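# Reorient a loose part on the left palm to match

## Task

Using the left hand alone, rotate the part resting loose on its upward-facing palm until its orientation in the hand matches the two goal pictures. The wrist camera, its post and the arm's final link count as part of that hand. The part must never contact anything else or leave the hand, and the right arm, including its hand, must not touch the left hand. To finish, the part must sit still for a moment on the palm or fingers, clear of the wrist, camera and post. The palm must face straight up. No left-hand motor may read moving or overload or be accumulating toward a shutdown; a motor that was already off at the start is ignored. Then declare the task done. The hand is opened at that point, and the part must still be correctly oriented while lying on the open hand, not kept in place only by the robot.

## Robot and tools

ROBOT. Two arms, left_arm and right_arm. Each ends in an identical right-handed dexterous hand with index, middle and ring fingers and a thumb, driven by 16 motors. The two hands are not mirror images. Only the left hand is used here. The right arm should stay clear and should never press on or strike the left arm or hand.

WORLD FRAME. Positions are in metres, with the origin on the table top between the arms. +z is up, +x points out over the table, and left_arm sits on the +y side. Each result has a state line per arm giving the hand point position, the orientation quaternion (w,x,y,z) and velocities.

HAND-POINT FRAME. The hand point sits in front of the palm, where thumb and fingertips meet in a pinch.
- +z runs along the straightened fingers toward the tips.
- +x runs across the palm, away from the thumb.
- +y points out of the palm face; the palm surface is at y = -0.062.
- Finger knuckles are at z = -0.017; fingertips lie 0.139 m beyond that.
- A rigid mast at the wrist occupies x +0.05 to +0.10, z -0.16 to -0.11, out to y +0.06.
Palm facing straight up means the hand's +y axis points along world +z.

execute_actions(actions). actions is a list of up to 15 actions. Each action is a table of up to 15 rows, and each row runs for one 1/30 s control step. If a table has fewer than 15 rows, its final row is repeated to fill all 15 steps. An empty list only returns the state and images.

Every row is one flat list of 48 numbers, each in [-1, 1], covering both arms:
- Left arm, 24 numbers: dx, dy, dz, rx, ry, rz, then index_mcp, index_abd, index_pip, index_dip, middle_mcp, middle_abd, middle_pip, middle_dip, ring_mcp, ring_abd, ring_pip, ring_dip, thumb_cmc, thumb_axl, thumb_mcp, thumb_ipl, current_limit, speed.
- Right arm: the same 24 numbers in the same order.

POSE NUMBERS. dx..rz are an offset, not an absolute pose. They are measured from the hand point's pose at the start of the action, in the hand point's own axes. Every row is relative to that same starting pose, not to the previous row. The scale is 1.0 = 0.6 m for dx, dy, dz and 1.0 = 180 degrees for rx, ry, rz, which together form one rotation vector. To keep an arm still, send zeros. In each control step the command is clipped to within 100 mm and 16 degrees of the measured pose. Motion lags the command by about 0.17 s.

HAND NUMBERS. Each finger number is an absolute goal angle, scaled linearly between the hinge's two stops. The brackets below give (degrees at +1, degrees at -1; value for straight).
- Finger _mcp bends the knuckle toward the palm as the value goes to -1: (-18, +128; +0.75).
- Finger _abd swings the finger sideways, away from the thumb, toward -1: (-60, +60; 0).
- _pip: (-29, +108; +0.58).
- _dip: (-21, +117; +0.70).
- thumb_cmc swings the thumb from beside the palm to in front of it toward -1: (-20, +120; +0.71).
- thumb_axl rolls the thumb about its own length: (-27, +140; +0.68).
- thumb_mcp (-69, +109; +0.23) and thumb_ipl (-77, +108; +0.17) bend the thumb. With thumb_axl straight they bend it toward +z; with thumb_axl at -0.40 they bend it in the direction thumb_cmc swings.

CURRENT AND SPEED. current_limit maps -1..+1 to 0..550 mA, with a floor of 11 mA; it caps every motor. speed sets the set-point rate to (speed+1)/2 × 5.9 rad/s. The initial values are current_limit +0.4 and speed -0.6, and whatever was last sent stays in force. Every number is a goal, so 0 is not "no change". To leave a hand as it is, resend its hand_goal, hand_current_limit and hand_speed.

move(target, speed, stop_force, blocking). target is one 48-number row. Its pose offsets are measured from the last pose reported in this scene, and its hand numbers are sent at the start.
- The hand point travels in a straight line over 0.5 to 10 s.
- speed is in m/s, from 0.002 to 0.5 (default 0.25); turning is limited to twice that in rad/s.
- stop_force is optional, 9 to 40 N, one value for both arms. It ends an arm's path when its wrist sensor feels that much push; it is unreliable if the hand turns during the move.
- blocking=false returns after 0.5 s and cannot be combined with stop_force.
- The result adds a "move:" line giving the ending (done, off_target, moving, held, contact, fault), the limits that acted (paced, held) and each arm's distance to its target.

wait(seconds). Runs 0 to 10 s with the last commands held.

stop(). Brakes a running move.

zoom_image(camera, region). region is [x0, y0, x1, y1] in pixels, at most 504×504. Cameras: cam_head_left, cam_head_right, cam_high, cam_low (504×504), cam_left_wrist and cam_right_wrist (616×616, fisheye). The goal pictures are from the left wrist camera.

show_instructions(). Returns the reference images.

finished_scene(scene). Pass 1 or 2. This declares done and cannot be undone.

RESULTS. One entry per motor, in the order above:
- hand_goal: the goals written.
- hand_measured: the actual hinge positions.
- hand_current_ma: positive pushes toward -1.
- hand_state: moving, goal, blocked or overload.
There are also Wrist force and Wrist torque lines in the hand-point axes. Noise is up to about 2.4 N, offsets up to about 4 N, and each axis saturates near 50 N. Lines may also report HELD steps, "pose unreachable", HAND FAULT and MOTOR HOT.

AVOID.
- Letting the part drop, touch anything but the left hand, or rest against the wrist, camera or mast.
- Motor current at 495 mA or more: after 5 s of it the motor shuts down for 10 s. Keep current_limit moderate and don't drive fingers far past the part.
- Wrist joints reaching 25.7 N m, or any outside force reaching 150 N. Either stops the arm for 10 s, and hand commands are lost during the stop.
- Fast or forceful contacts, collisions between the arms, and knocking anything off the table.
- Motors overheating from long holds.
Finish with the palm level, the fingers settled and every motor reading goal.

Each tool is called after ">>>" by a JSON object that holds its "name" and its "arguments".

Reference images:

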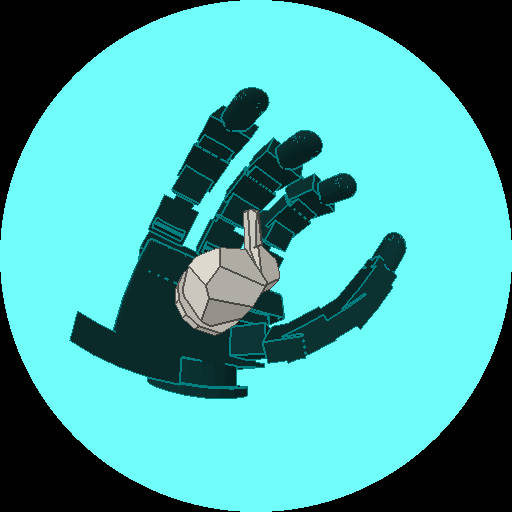

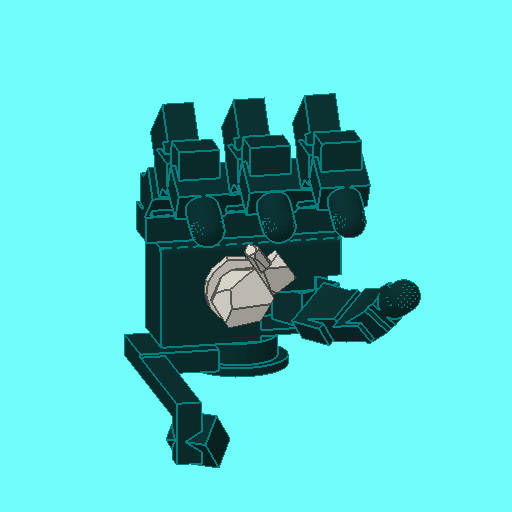

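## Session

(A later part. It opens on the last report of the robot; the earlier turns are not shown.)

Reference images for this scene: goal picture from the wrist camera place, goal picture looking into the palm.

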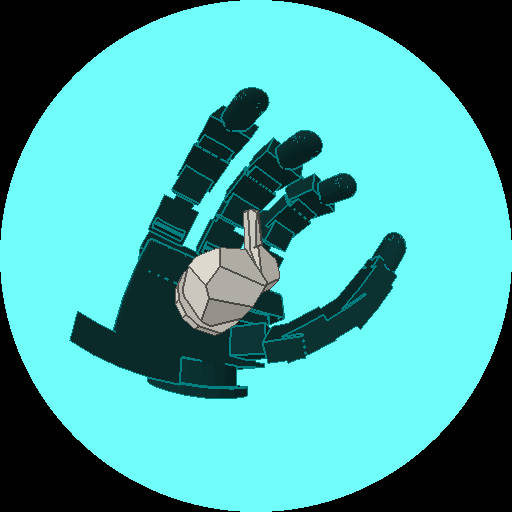

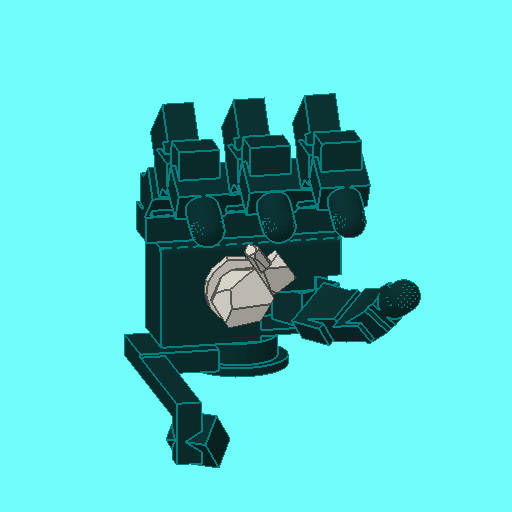

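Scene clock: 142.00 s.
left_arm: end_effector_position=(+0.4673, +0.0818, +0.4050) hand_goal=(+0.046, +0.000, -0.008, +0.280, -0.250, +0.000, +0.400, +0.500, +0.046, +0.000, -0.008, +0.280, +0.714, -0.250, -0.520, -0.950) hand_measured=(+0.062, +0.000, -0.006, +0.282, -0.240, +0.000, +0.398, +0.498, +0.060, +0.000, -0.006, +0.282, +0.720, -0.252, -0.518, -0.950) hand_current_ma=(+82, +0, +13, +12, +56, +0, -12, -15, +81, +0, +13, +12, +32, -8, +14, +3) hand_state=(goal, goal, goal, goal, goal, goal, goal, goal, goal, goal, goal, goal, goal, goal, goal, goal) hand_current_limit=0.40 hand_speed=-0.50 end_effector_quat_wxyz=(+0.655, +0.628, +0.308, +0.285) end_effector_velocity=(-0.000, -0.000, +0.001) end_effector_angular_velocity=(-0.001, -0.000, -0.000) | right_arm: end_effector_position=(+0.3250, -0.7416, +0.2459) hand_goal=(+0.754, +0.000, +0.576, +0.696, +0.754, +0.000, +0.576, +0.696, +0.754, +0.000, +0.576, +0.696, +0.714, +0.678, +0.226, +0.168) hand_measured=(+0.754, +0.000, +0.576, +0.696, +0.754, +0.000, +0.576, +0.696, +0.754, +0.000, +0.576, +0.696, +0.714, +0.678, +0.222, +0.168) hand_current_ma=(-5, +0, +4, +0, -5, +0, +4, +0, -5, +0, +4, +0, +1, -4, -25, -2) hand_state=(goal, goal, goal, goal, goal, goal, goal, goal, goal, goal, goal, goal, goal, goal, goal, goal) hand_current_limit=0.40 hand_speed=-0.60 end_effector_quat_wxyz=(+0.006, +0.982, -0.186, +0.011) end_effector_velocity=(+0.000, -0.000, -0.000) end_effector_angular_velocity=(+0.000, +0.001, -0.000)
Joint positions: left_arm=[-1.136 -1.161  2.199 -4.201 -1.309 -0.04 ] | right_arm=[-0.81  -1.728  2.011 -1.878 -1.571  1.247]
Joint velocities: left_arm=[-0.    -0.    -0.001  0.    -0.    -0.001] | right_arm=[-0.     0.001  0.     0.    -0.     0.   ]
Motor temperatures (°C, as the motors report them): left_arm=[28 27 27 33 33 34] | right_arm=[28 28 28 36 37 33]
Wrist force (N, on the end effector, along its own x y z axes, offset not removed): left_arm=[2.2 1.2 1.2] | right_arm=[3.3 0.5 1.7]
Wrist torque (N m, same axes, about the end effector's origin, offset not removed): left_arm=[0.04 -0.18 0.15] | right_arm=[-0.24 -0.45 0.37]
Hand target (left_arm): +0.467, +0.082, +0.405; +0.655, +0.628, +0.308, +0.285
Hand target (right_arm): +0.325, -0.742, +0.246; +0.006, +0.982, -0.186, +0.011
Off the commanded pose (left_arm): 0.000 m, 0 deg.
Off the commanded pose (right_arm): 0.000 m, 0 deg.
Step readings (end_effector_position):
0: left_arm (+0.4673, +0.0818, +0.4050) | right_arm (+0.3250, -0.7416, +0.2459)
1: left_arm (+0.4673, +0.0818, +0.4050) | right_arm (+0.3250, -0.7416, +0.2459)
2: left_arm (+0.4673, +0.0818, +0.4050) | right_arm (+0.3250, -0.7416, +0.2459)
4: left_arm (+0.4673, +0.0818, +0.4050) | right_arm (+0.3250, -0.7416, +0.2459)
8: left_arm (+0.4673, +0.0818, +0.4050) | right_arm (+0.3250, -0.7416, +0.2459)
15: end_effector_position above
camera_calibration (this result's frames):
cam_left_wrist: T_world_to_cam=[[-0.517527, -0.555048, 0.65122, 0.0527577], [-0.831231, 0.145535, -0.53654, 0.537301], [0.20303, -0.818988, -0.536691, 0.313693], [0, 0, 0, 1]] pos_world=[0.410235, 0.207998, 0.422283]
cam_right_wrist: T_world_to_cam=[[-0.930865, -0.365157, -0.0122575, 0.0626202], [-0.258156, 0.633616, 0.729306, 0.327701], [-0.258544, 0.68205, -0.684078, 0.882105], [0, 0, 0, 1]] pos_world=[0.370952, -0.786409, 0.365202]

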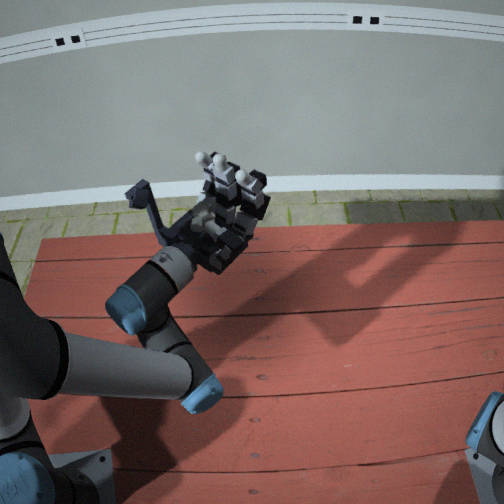

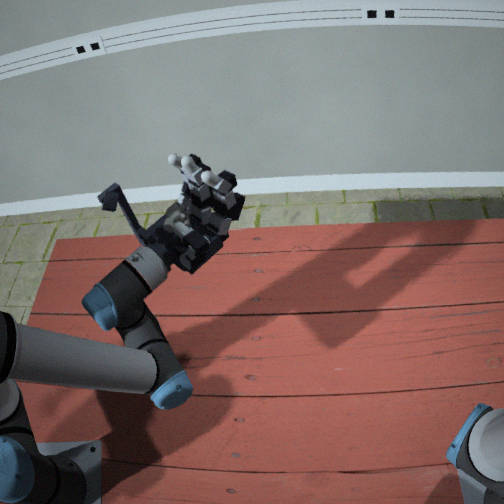

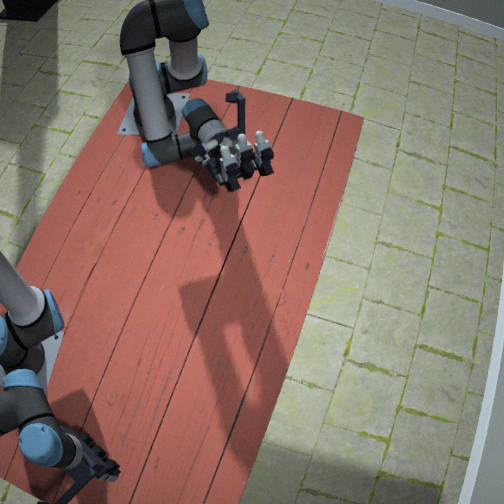

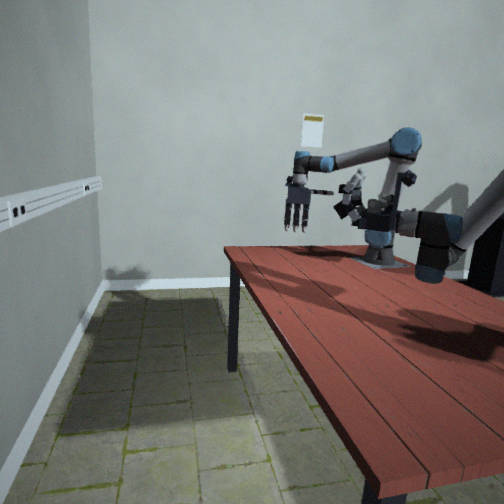

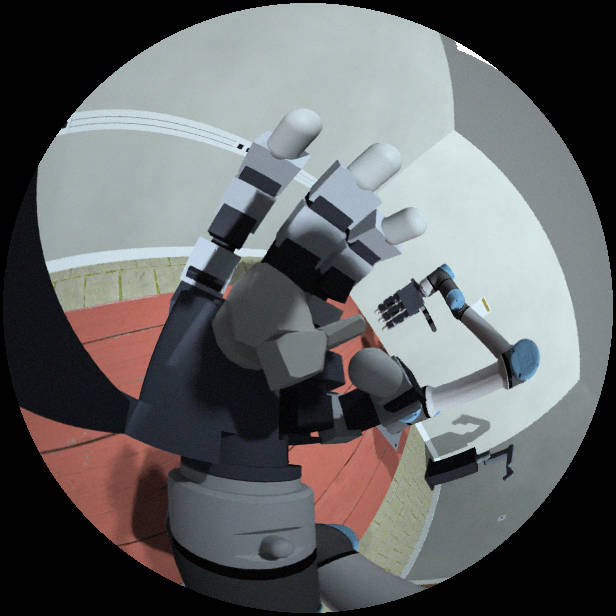

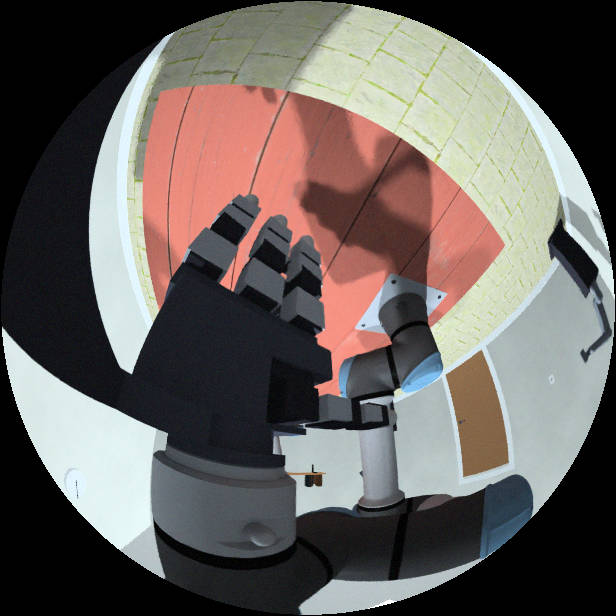

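>>> {"name": "execute_actions", "arguments": {"actions": [[[0,0,0,0,0,0, 0.4,0,0.45,0.55, -0.25,0,0.4,0.5, 0.046,0,-0.008,0.28, 0.714,-0.17,-0.56,-0.95, 0.4,-0.3, 0,0,0,0,0,0, 0.754,0,0.576,0.696,0.754,0,0.576,0.696,0.754,0,0.576,0.696,0.714,0.678,0.226,0.168,0.4,-0.6]]]}}

>>> {"name": "execute_actions", "arguments": {"actions": []}}

>>> {"name": "zoom_image", "arguments": {"camera": "cam_high", "region": [185, 115, 265, 195]}}

>>> {"name": "zoom_image", "arguments": {"camera": "cam_left_wrist", "region": [180, 220, 460, 460]}}

Scene clock: 147.20 s.
left_arm: end_effector_position=(+0.4673, +0.0818, +0.4050) hand_goal=(+0.400, +0.000, +0.450, +0.550, -0.250, +0.000, +0.400, +0.500, +0.046, +0.000, -0.008, +0.280, +0.714, -0.170, -0.560, -0.950) hand_measured=(+0.408, +0.000, +0.424, +0.548, -0.240, +0.000, +0.398, +0.498, +0.060, +0.000, -0.006, +0.282, +0.720, -0.170, -0.558, -0.950) hand_current_ma=(+51, +0, +24, -11, +56, +0, -12, -15, +81, +0, +13, +12, +32, -5, +13, +3) hand_state=(goal, goal, moving, goal, goal, goal, goal, goal, goal, goal, goal, goal, goal, goal, goal, goal) hand_current_limit=0.40 hand_speed=-0.30 end_effector_quat_wxyz=(+0.655, +0.628, +0.308, +0.285) end_effector_velocity=(-0.000, -0.000, -0.000) end_effector_angular_velocity=(+0.002, +0.000, -0.001) | right_arm: end_effector_position=(+0.3250, -0.7416, +0.2459) hand_goal=(+0.754, +0.000, +0.576, +0.696, +0.754, +0.000, +0.576, +0.696, +0.754, +0.000, +0.576, +0.696, +0.714, +0.678, +0.226, +0.168) hand_measured=(+0.754, +0.000, +0.576, +0.696, +0.754, +0.000, +0.576, +0.696, +0.754, +0.000, +0.576, +0.696, +0.714, +0.678, +0.222, +0.168) hand_current_ma=(-5, +0, +4, +0, -5, +0, +4, +0, -5, +0, +4, +0, +1, -4, -25, -2) hand_state=(goal, goal, goal, goal, goal, goal, goal, goal, goal, goal, goal, goal, goal, goal, goal, goal) hand_current_limit=0.40 hand_speed=-0.60 end_effector_quat_wxyz=(+0.006, +0.982, -0.186, +0.011) end_effector_velocity=(+0.000, -0.000, +0.000) end_effector_angular_velocity=(-0.000, -0.000, +0.000)
Joint positions: left_arm=[-1.136 -1.161  2.199 -4.201 -1.309 -0.04 ] | right_arm=[-0.81  -1.728  2.011 -1.878 -1.571  1.247]
Joint velocities: left_arm=[-0.001 -0.     0.001  0.001 -0.     0.001] | right_arm=[ 0. -0. -0. -0.  0. -0.]
Motor temperatures (°C, as the motors report them): left_arm=[28 27 27 33 33 34] | right_arm=[28 28 28 36 37 33]
Wrist force (N, on the end effector, along its own x y z axes, offset not removed): left_arm=[3.4 -1.3 -0.2] | right_arm=[1.4 -0.8 -0.5]
Wrist torque (N m, same axes, about the end effector's origin, offset not removed): left_arm=[-0.21 -0.30 0.19] | right_arm=[-0.18 -0.12 0.18]
Hand target (left_arm): +0.467, +0.082, +0.405; +0.655, +0.628, +0.308, +0.285
Hand target (right_arm): +0.325, -0.742, +0.246; +0.006, +0.982, -0.186, +0.011
Off the commanded pose (left_arm): 0.000 m, 0 deg.
Off the commanded pose (right_arm): 0.000 m, 0 deg.
Step readings (end_effector_position):
0: left_arm (+0.4673, +0.0818, +0.4050) | right_arm (+0.3250, -0.7416, +0.2459)
1: left_arm (+0.4673, +0.0818, +0.4050) | right_arm (+0.3250, -0.7416, +0.2459)
2: left_arm (+0.4673, +0.0818, +0.4050) | right_arm (+0.3250, -0.7416, +0.2459)
4: left_arm (+0.4673, +0.0818, +0.4050) | right_arm (+0.3250, -0.7416, +0.2459)
8: left_arm (+0.4673, +0.0818, +0.4050) | right_arm (+0.3250, -0.7416, +0.2459)
15: end_effector_position above
camera_calibration (this result's frames):
cam_left_wrist: T_world_to_cam=[[-0.517527, -0.555048, 0.651221, 0.0527576], [-0.831231, 0.145535, -0.53654, 0.537301], [0.20303, -0.818988, -0.536691, 0.313693], [0, 0, 0, 1]] pos_world=[0.410235, 0.207998, 0.422283]
cam_right_wrist: T_world_to_cam=[[-0.930865, -0.365156, -0.0122575, 0.0626204], [-0.258156, 0.633616, 0.729306, 0.327701], [-0.258544, 0.68205, -0.684078, 0.882105], [0, 0, 0, 1]] pos_world=[0.370952, -0.78641, 0.365202]

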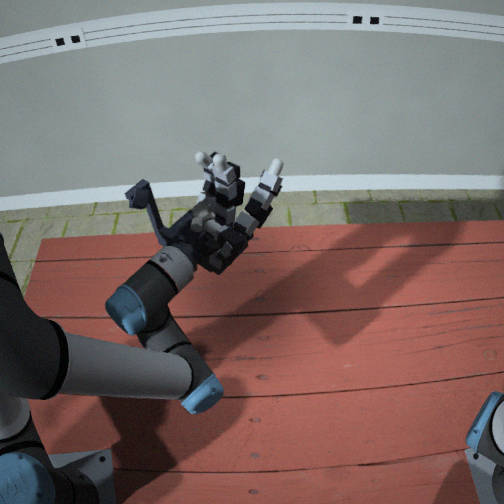

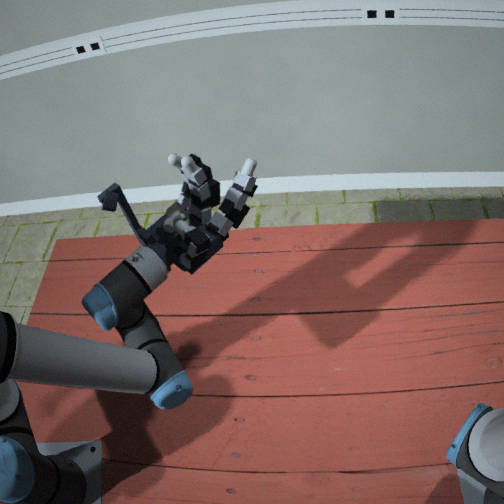

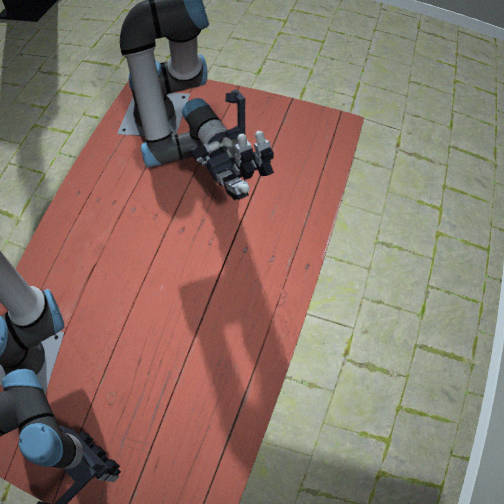

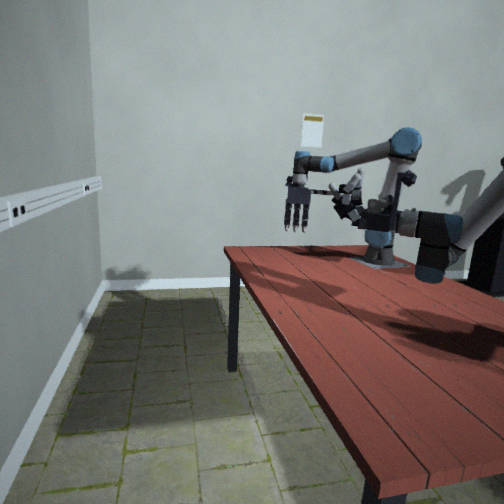

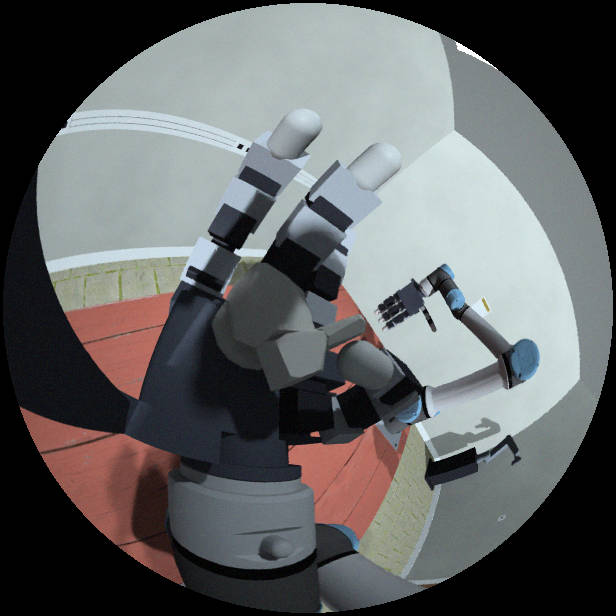

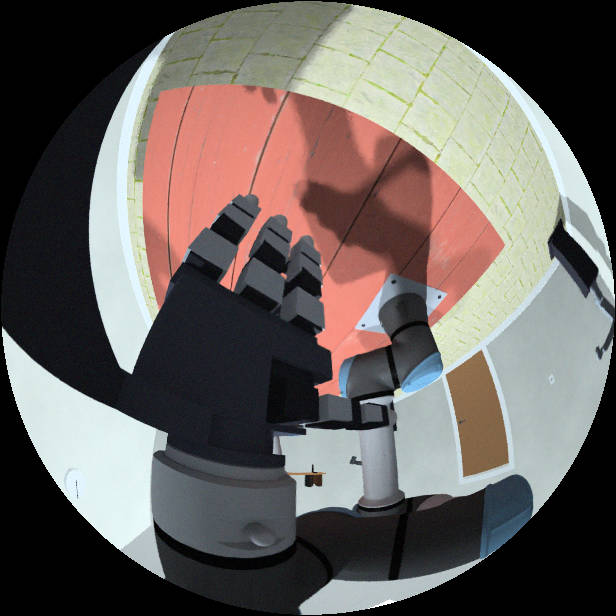

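Scene clock: 147.20 s.
left_arm: end_effector_position=(+0.4673, +0.0818, +0.4050) hand_goal=(+0.400, +0.000, +0.450, +0.550, -0.250, +0.000, +0.400, +0.500, +0.046, +0.000, -0.008, +0.280, +0.714, -0.170, -0.560, -0.950) hand_measured=(+0.408, +0.000, +0.424, +0.548, -0.240, +0.000, +0.398, +0.498, +0.060, +0.000, -0.006, +0.282, +0.720, -0.170, -0.558, -0.950) hand_current_ma=(+51, +0, +24, -11, +56, +0, -12, -15, +81, +0, +13, +12, +32, -5, +13, +3) hand_state=(goal, goal, moving, goal, goal, goal, goal, goal, goal, goal, goal, goal, goal, goal, goal, goal) hand_current_limit=0.40 hand_speed=-0.30 end_effector_quat_wxyz=(+0.655, +0.628, +0.308, +0.285) end_effector_velocity=(-0.000, -0.000, -0.000) end_effector_angular_velocity=(+0.002, +0.000, -0.001) | right_arm: end_effector_position=(+0.3250, -0.7416, +0.2459) hand_goal=(+0.754, +0.000, +0.576, +0.696, +0.754, +0.000, +0.576, +0.696, +0.754, +0.000, +0.576, +0.696, +0.714, +0.678, +0.226, +0.168) hand_measured=(+0.754, +0.000, +0.576, +0.696, +0.754, +0.000, +0.576, +0.696, +0.754, +0.000, +0.576, +0.696, +0.714, +0.678, +0.222, +0.168) hand_current_ma=(-5, +0, +4, +0, -5, +0, +4, +0, -5, +0, +4, +0, +1, -4, -25, -2) hand_state=(goal, goal, goal, goal, goal, goal, goal, goal, goal, goal, goal, goal, goal, goal, goal, goal) hand_current_limit=0.40 hand_speed=-0.60 end_effector_quat_wxyz=(+0.006, +0.982, -0.186, +0.011) end_effector_velocity=(+0.000, -0.000, +0.000) end_effector_angular_velocity=(-0.000, -0.000, +0.000)
Joint positions: left_arm=[-1.136 -1.161  2.199 -4.201 -1.309 -0.04 ] | right_arm=[-0.81  -1.728  2.011 -1.878 -1.571  1.247]
Joint velocities: left_arm=[-0.001 -0.     0.001  0.001 -0.     0.001] | right_arm=[ 0. -0. -0. -0.  0. -0.]
Motor temperatures (°C, as the motors report them): left_arm=[28 27 27 33 33 34] | right_arm=[28 28 28 36 37 33]
Wrist force (N, on the end effector, along its own x y z axes, offset not removed): left_arm=[3.4 -1.3 -0.2] | right_arm=[1.4 -0.8 -0.5]
Wrist torque (N m, same axes, about the end effector's origin, offset not removed): left_arm=[-0.21 -0.30 0.19] | right_arm=[-0.18 -0.12 0.18]
Hand target (left_arm): +0.467, +0.082, +0.405; +0.655, +0.628, +0.308, +0.285
Hand target (right_arm): +0.325, -0.742, +0.246; +0.006, +0.982, -0.186, +0.011
Off the commanded pose (left_arm): 0.000 m, 0 deg.
Off the commanded pose (right_arm): 0.000 m, 0 deg.
camera_calibration (this result's frames):
cam_left_wrist: T_world_to_cam=[[-0.517527, -0.555048, 0.651221, 0.0527576], [-0.831231, 0.145535, -0.53654, 0.537301], [0.20303, -0.818988, -0.536691, 0.313693], [0, 0, 0, 1]] pos_world=[0.410235, 0.207998, 0.422283]
cam_right_wrist: T_world_to_cam=[[-0.930865, -0.365156, -0.0122575, 0.0626204], [-0.258156, 0.633616, 0.729306, 0.327701], [-0.258544, 0.68205, -0.684078, 0.882105], [0, 0, 0, 1]] pos_world=[0.370952, -0.78641, 0.365202]

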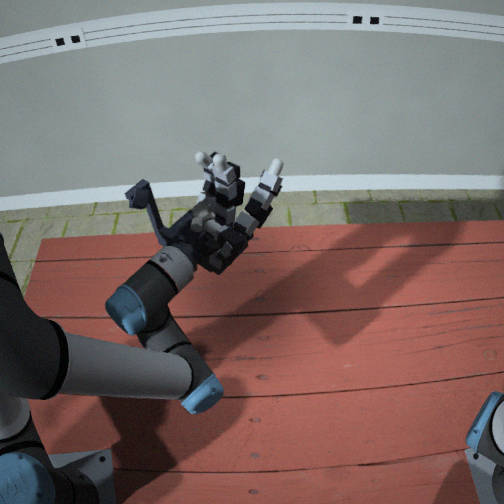

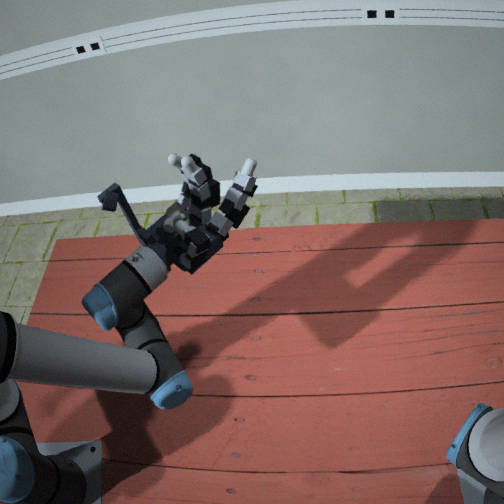

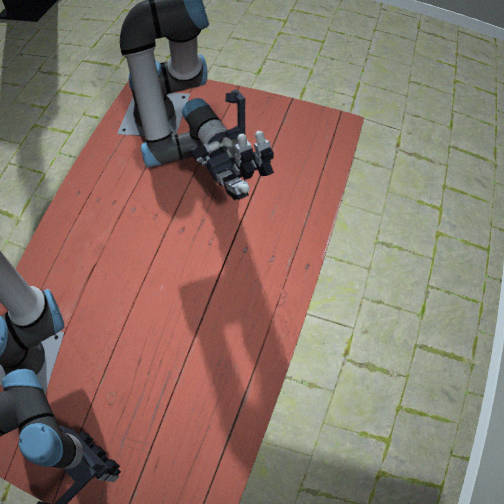

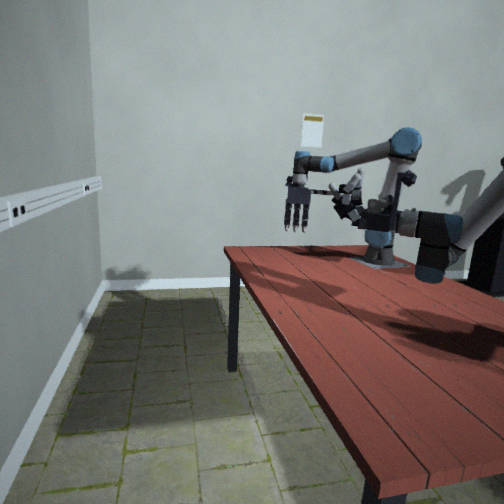

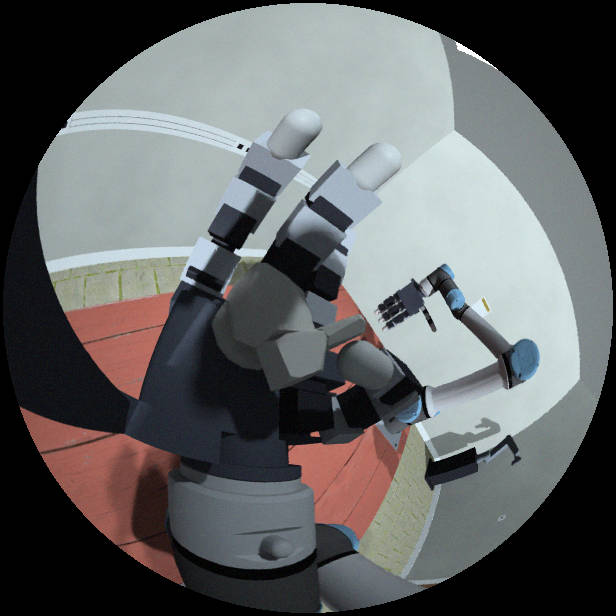

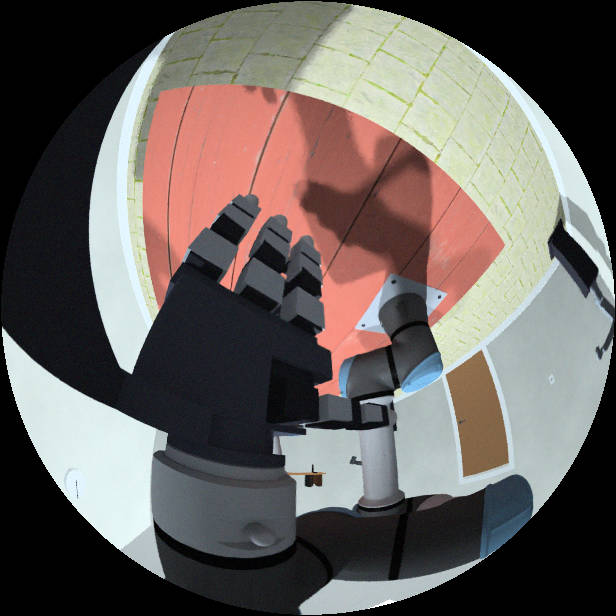

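Region (185, 115, 265, 195) of cam_high's 504x504 image, scaled by 6.300, with more detail than that image has.

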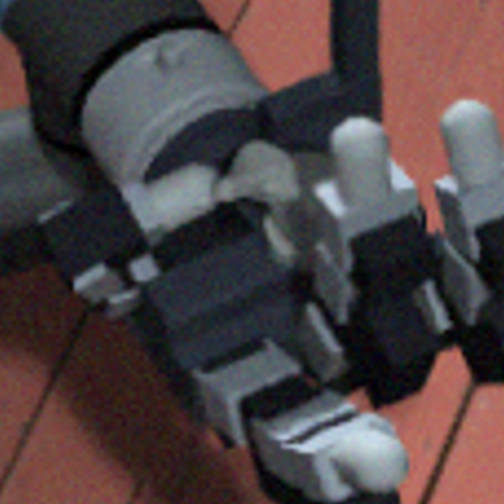

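Region (180, 220, 460, 460) of cam_left_wrist's 616x616 image, scaled by 1.800, with more detail than that image has; it fills the top 432 rows of this view, and the rest is white.

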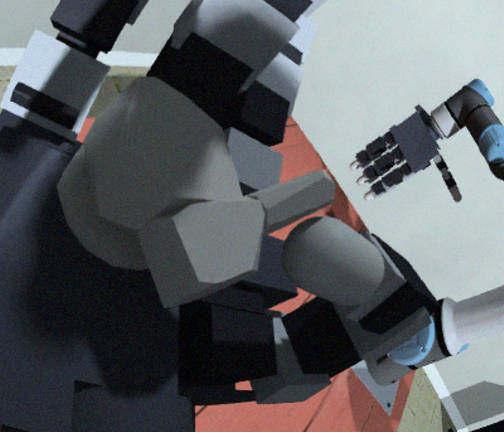

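>>> {"name": "execute_actions", "arguments": {"actions": [[[0,0,0,0,0,0, 0.4,0,0.45,0.55, -0.25,0,0.4,0.5, 0.046,0,-0.008,0.28, 0.714,-0.27,-0.56,-0.68, 0.4,-0.3, 0,0,0,0,0,0, 0.754,0,0.576,0.696,0.754,0,0.576,0.696,0.754,0,0.576,0.696,0.714,0.678,0.226,0.168,0.4,-0.6]],[[0,0,0,0,0,0, 0.4,0,0.45,0.55, -0.25,0,0.4,0.5, 0.046,0,-0.008,0.28, 0.714,-0.27,-0.71,-0.68, 0.4,-0.5, 0,0,0,0,0,0, 0.754,0,0.576,0.696,0.754,0,0.576,0.696,0.754,0,0.576,0.696,0.714,0.678,0.226,0.168,0.4,-0.6]]]}}

>>> {"name": "zoom_image", "arguments": {"camera": "cam_high", "region": [185, 115, 265, 195]}}

>>> {"name": "zoom_image", "arguments": {"camera": "cam_left_wrist", "region": [180, 220, 460, 460]}}

Scene clock: 165.00 s.
left_arm: end_effector_position=(+0.4673, +0.0818, +0.4050) hand_goal=(+0.400, +0.000, +0.450, +0.550, -0.250, +0.000, +0.400, +0.500, +0.046, +0.000, -0.008, +0.280, +0.714, -0.270, -0.710, -0.680) hand_measured=(+0.410, +0.000, +0.450, +0.548, -0.240, +0.000, +0.398, +0.498, +0.060, +0.000, -0.006, +0.282, +0.720, -0.266, -0.710, -0.684) hand_current_ma=(+50, +0, +0, -12, +56, +0, -12, -15, +81, +0, +13, +12, +32, +25, +6, -32) hand_state=(goal, goal, goal, goal, goal, goal, goal, goal, goal, goal, goal, goal, goal, goal, goal, goal) hand_current_limit=0.40 hand_speed=-0.50 end_effector_quat_wxyz=(+0.655, +0.628, +0.308, +0.285) end_effector_velocity=(+0.000, +0.000, +0.000) end_effector_angular_velocity=(-0.002, +0.001, +0.000) | right_arm: end_effector_position=(+0.3250, -0.7416, +0.2459) hand_goal=(+0.754, +0.000, +0.576, +0.696, +0.754, +0.000, +0.576, +0.696, +0.754, +0.000, +0.576, +0.696, +0.714, +0.678, +0.226, +0.168) hand_measured=(+0.754, +0.000, +0.576, +0.696, +0.754, +0.000, +0.576, +0.696, +0.754, +0.000, +0.576, +0.696, +0.714, +0.678, +0.222, +0.168) hand_current_ma=(-5, +0, +4, +0, -5, +0, +4, +0, -5, +0, +4, +0, +1, -4, -25, -2) hand_state=(goal, goal, goal, goal, goal, goal, goal, goal, goal, goal, goal, goal, goal, goal, goal, goal) hand_current_limit=0.40 hand_speed=-0.60 end_effector_quat_wxyz=(+0.006, +0.982, -0.186, +0.011) end_effector_velocity=(+0.000, +0.000, -0.000) end_effector_angular_velocity=(+0.002, -0.002, +0.000)
Joint positions: left_arm=[-1.136 -1.161  2.199 -4.201 -1.309 -0.04 ] | right_arm=[-0.81  -1.728  2.011 -1.878 -1.571  1.247]
Joint velocities: left_arm=[ 0.    -0.     0.    -0.001  0.    -0.002] | right_arm=[ 0.     0.    -0.    -0.     0.002 -0.   ]
Motor temperatures (°C, as the motors report them): left_arm=[28 27 27 33 33 34] | right_arm=[28 28 28 36 37 33]
Wrist force (N, on the end effector, along its own x y z axes, offset not removed): left_arm=[1.1 0.0 0.8] | right_arm=[3.0 1.6 1.2]
Wrist torque (N m, same axes, about the end effector's origin, offset not removed): left_arm=[-0.13 -0.09 0.00] | right_arm=[-0.10 -0.40 0.30]
Hand target (left_arm): +0.467, +0.082, +0.405; +0.655, +0.628, +0.308, +0.285
Hand target (right_arm): +0.325, -0.742, +0.246; +0.006, +0.982, -0.186, +0.011
Off the commanded pose (left_arm): 0.000 m, 0 deg.
Off the commanded pose (right_arm): 0.000 m, 0 deg.
Step readings (end_effector_position; steps 1 to 15: 1st action; 16 to 30: 2nd action):
0: left_arm (+0.4673, +0.0818, +0.4050) | right_arm (+0.3250, -0.7416, +0.2459)
1: left_arm (+0.4673, +0.0818, +0.4050) | right_arm (+0.3250, -0.7416, +0.2459)
2: left_arm (+0.4673, +0.0818, +0.4050) | right_arm (+0.3250, -0.7416, +0.2459)
4: left_arm (+0.4673, +0.0818, +0.4050) | right_arm (+0.3250, -0.7416, +0.2459)
8: left_arm (+0.4673, +0.0818, +0.4050) | right_arm (+0.3250, -0.7416, +0.2459)
15: left_arm (+0.4673, +0.0818, +0.4050) | right_arm (+0.3250, -0.7416, +0.2459)
16: left_arm (+0.4673, +0.0818, +0.4050) | right_arm (+0.3250, -0.7416, +0.2459)
17: left_arm (+0.4673, +0.0818, +0.4050) | right_arm (+0.3250, -0.7416, +0.2459)
19: left_arm (+0.4673, +0.0818, +0.4050) | right_arm (+0.3250, -0.7416, +0.2459)
23: left_arm (+0.4673, +0.0818, +0.4050) | right_arm (+0.3250, -0.7416, +0.2459)
30: end_effector_position above
camera_calibration (this result's frames):
cam_left_wrist: T_world_to_cam=[[-0.517527, -0.555047, 0.651221, 0.0527576], [-0.831231, 0.145534, -0.53654, 0.537301], [0.20303, -0.818988, -0.536691, 0.313693], [0, 0, 0, 1]] pos_world=[0.410235, 0.207999, 0.422283]
cam_right_wrist: T_world_to_cam=[[-0.930865, -0.365157, -0.0122574, 0.0626202], [-0.258156, 0.633616, 0.729306, 0.327701], [-0.258544, 0.68205, -0.684078, 0.882105], [0, 0, 0, 1]] pos_world=[0.370952, -0.78641, 0.365202]

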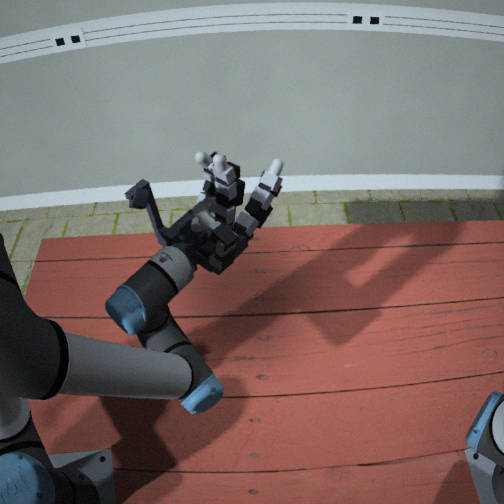

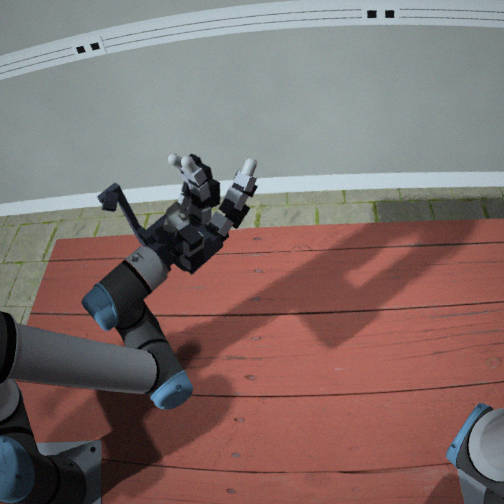

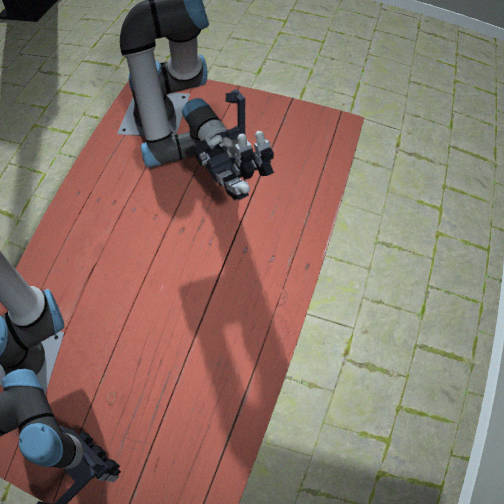

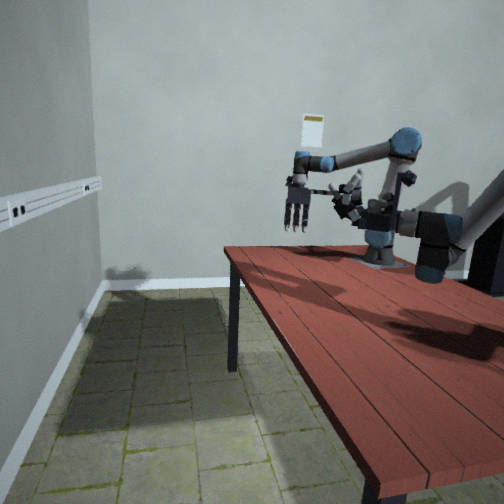

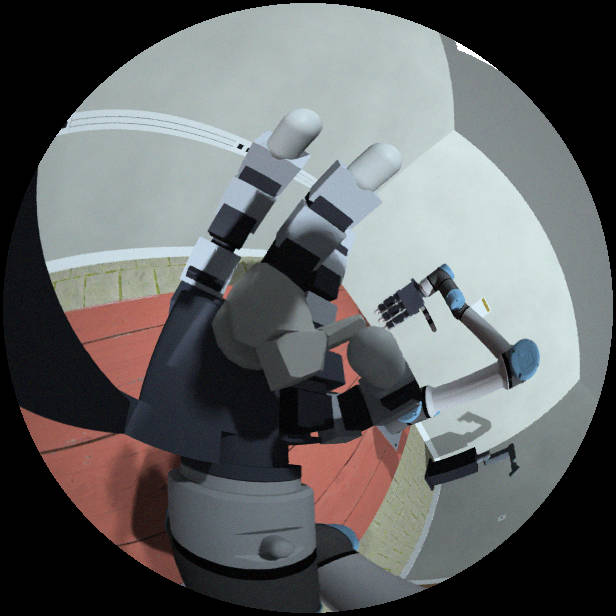

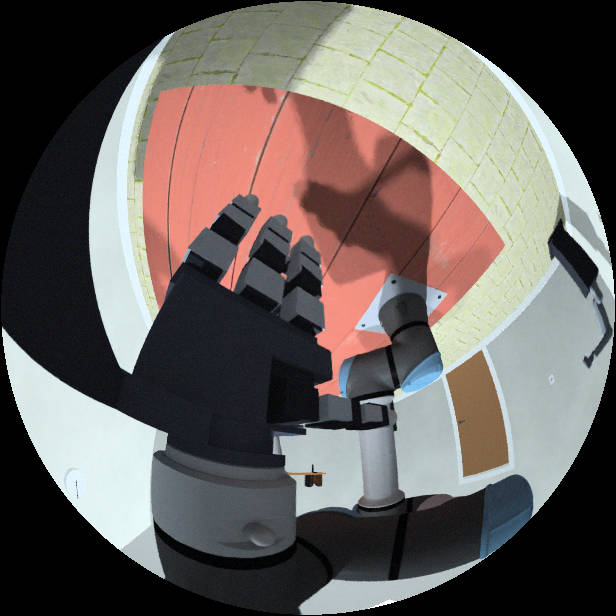

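Region (185, 115, 265, 195) of cam_high's 504x504 image, scaled by 6.300, with more detail than that image has.

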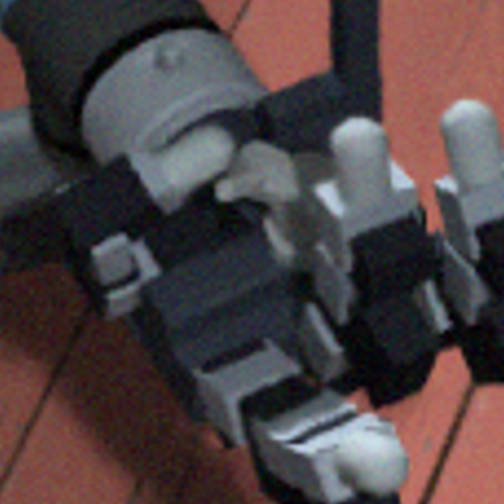

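Region (180, 220, 460, 460) of cam_left_wrist's 616x616 image, scaled by 1.800, with more detail than that image has; it fills the top 432 rows of this view, and the rest is white.

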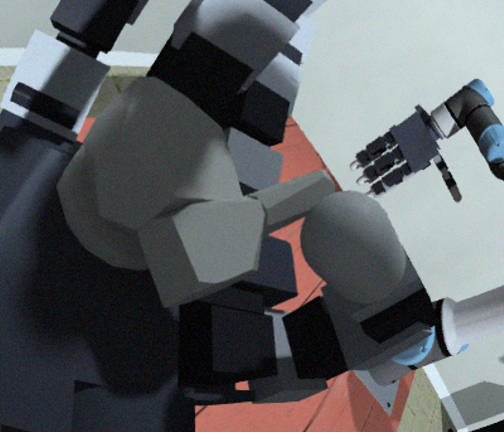

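>>> {"name": "execute_actions", "arguments": {"actions": [[[0,0,0,0,0,0, 0.4,0,0.45,0.55, -0.25,0,0.4,0.5, 0.046,0,-0.008,0.28, 0.714,-0.08,-0.72,-0.66, 0.4,-0.85, 0,0,0,0,0,0, 0.754,0,0.576,0.696,0.754,0,0.576,0.696,0.754,0,0.576,0.696,0.714,0.678,0.226,0.168,0.4,-0.6]],[[0,0,0,0,0,0, 0.4,0,0.45,0.55, -0.25,0,0.4,0.5, 0.046,0,-0.008,0.28, 0.714,-0.08,-0.72,-0.63, 0.4,-0.85, 0,0,0,0,0,0, 0.754,0,0.576,0.696,0.754,0,0.576,0.696,0.754,0,0.576,0.696,0.714,0.678,0.226,0.168,0.4,-0.6]]]}}

>>> {"name": "zoom_image", "arguments": {"camera": "cam_high", "region": [185, 115, 265, 195]}}

>>> {"name": "zoom_image", "arguments": {"camera": "cam_left_wrist", "region": [180, 220, 460, 460]}}

Scene clock: 170.63 s.
left_arm: end_effector_position=(+0.4673, +0.0818, +0.4050) hand_goal=(+0.400, +0.000, +0.450, +0.550, -0.250, +0.000, +0.400, +0.500, +0.046, +0.000, -0.008, +0.280, +0.714, -0.080, -0.720, -0.630) hand_measured=(+0.410, +0.000, +0.450, +0.548, -0.240, +0.000, +0.398, +0.498, +0.060, +0.000, -0.006, +0.282, +0.720, -0.080, -0.720, -0.634) hand_current_ma=(+50, +0, +0, -12, +56, +0, -12, -15, +81, +0, +13, +12, +32, -5, +6, -31) hand_state=(goal, goal, goal, goal, goal, goal, goal, goal, goal, goal, goal, goal, goal, goal, goal, goal) hand_current_limit=0.40 hand_speed=-0.85 end_effector_quat_wxyz=(+0.655, +0.628, +0.308, +0.285) end_effector_velocity=(-0.000, +0.000, +0.000) end_effector_angular_velocity=(+0.000, -0.001, +0.000) | right_arm: end_effector_position=(+0.3250, -0.7416, +0.2459) hand_goal=(+0.754, +0.000, +0.576, +0.696, +0.754, +0.000, +0.576, +0.696, +0.754, +0.000, +0.576, +0.696, +0.714, +0.678, +0.226, +0.168) hand_measured=(+0.754, +0.000, +0.576, +0.696, +0.754, +0.000, +0.576, +0.696, +0.754, +0.000, +0.576, +0.696, +0.714, +0.678, +0.222, +0.168) hand_current_ma=(-5, +0, +4, +0, -5, +0, +4, +0, -5, +0, +4, +0, +1, -4, -25, -2) hand_state=(goal, goal, goal, goal, goal, goal, goal, goal, goal, goal, goal, goal, goal, goal, goal, goal) hand_current_limit=0.40 hand_speed=-0.60 end_effector_quat_wxyz=(+0.006, +0.982, -0.186, +0.011) end_effector_velocity=(-0.000, -0.000, -0.000) end_effector_angular_velocity=(-0.000, +0.001, -0.001)
Joint positions: left_arm=[-1.136 -1.161  2.199 -4.201 -1.309 -0.04 ] | right_arm=[-0.81  -1.728  2.011 -1.878 -1.571  1.247]
Joint velocities: left_arm=[ 0.    -0.     0.    -0.    -0.     0.001] | right_arm=[ 0.     0.001 -0.    -0.    -0.001  0.001]
Motor temperatures (°C, as the motors report them): left_arm=[28 27 27 33 33 34] | right_arm=[28 28 28 36 37 33]
Wrist force (N, on the end effector, along its own x y z axes, offset not removed): left_arm=[2.0 -0.1 1.1] | right_arm=[4.0 -0.1 0.8]
Wrist torque (N m, same axes, about the end effector's origin, offset not removed): left_arm=[-0.14 -0.17 0.11] | right_arm=[-0.23 -0.58 0.34]
Hand target (left_arm): +0.467, +0.082, +0.405; +0.655, +0.628, +0.308, +0.285
Hand target (right_arm): +0.325, -0.742, +0.246; +0.006, +0.982, -0.186, +0.011
Off the commanded pose (left_arm): 0.000 m, 0 deg.
Off the commanded pose (right_arm): 0.000 m, 0 deg.
Step readings (end_effector_position; steps 1 to 15: 1st action; 16 to 30: 2nd action):
0: left_arm (+0.4673, +0.0818, +0.4050) | right_arm (+0.3250, -0.7416, +0.2459)
1: left_arm (+0.4673, +0.0818, +0.4050) | right_arm (+0.3250, -0.7416, +0.2459)
2: left_arm (+0.4673, +0.0818, +0.4050) | right_arm (+0.3250, -0.7416, +0.2459)
4: left_arm (+0.4673, +0.0818, +0.4050) | right_arm (+0.3250, -0.7416, +0.2459)
8: left_arm (+0.4673, +0.0818, +0.4050) | right_arm (+0.3250, -0.7416, +0.2459)
15: left_arm (+0.4673, +0.0818, +0.4050) | right_arm (+0.3250, -0.7416, +0.2459)
16: left_arm (+0.4673, +0.0818, +0.4050) | right_arm (+0.3250, -0.7416, +0.2459)
17: left_arm (+0.4673, +0.0818, +0.4050) | right_arm (+0.3250, -0.7416, +0.2459)
19: left_arm (+0.4673, +0.0818, +0.4050) | right_arm (+0.3250, -0.7416, +0.2459)
23: left_arm (+0.4673, +0.0818, +0.4050) | right_arm (+0.3250, -0.7416, +0.2459)
30: end_effector_position above
camera_calibration (this result's frames):
cam_left_wrist: T_world_to_cam=[[-0.517527, -0.555047, 0.651221, 0.0527577], [-0.831231, 0.145535, -0.53654, 0.537301], [0.20303, -0.818988, -0.536691, 0.313693], [0, 0, 0, 1]] pos_world=[0.410235, 0.207999, 0.422283]
cam_right_wrist: T_world_to_cam=[[-0.930865, -0.365157, -0.0122574, 0.0626203], [-0.258156, 0.633616, 0.729306, 0.327701], [-0.258544, 0.68205, -0.684078, 0.882105], [0, 0, 0, 1]] pos_world=[0.370952, -0.78641, 0.365202]

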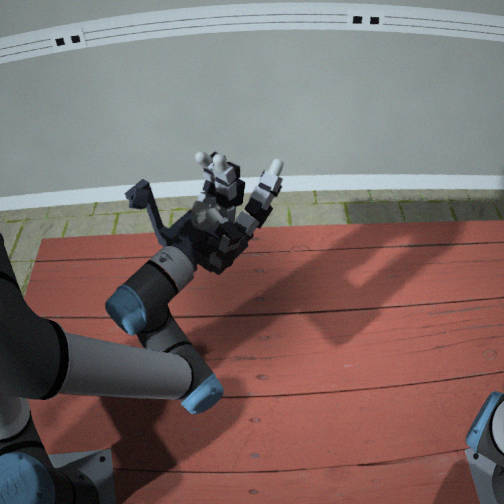

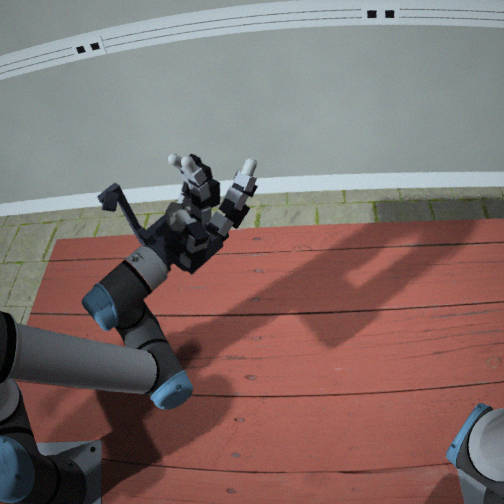

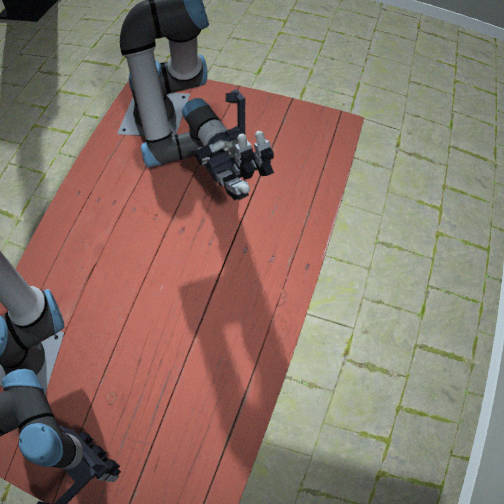

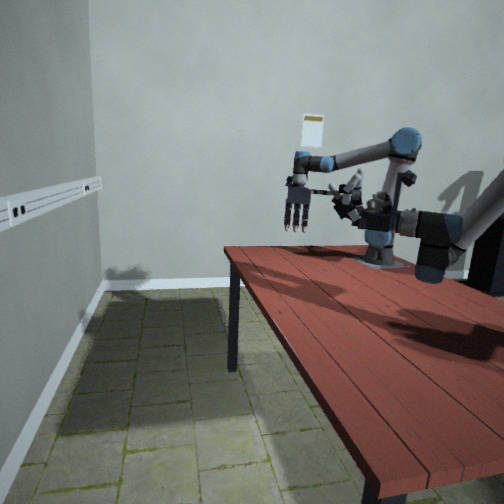

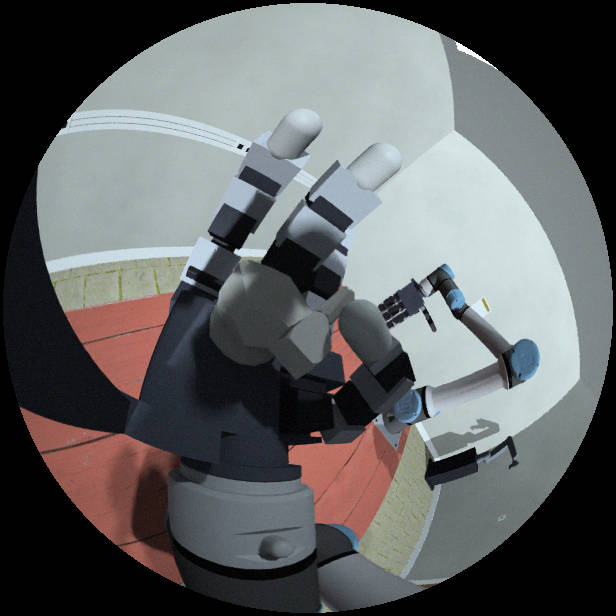

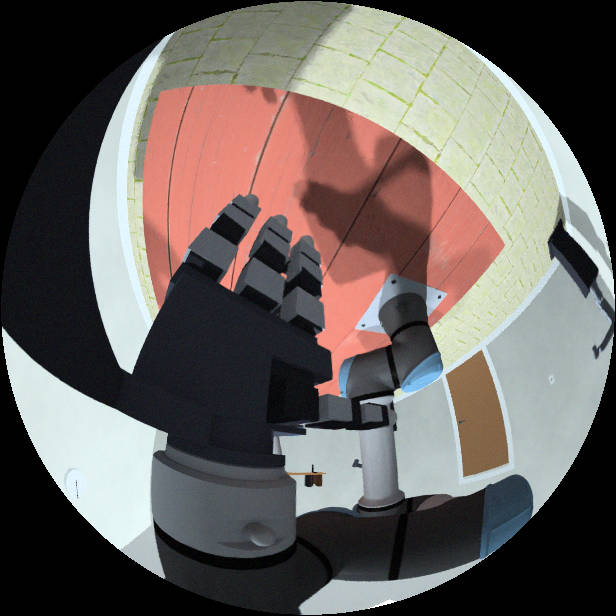

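Region (185, 115, 265, 195) of cam_high's 504x504 image, scaled by 6.300, with more detail than that image has.

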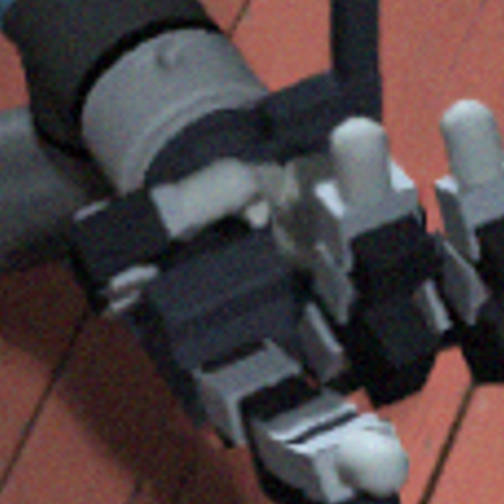

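Region (180, 220, 460, 460) of cam_left_wrist's 616x616 image, scaled by 1.800, with more detail than that image has; it fills the top 432 rows of this view, and the rest is white.

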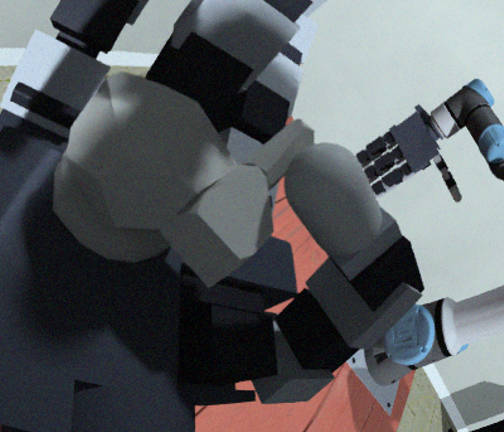

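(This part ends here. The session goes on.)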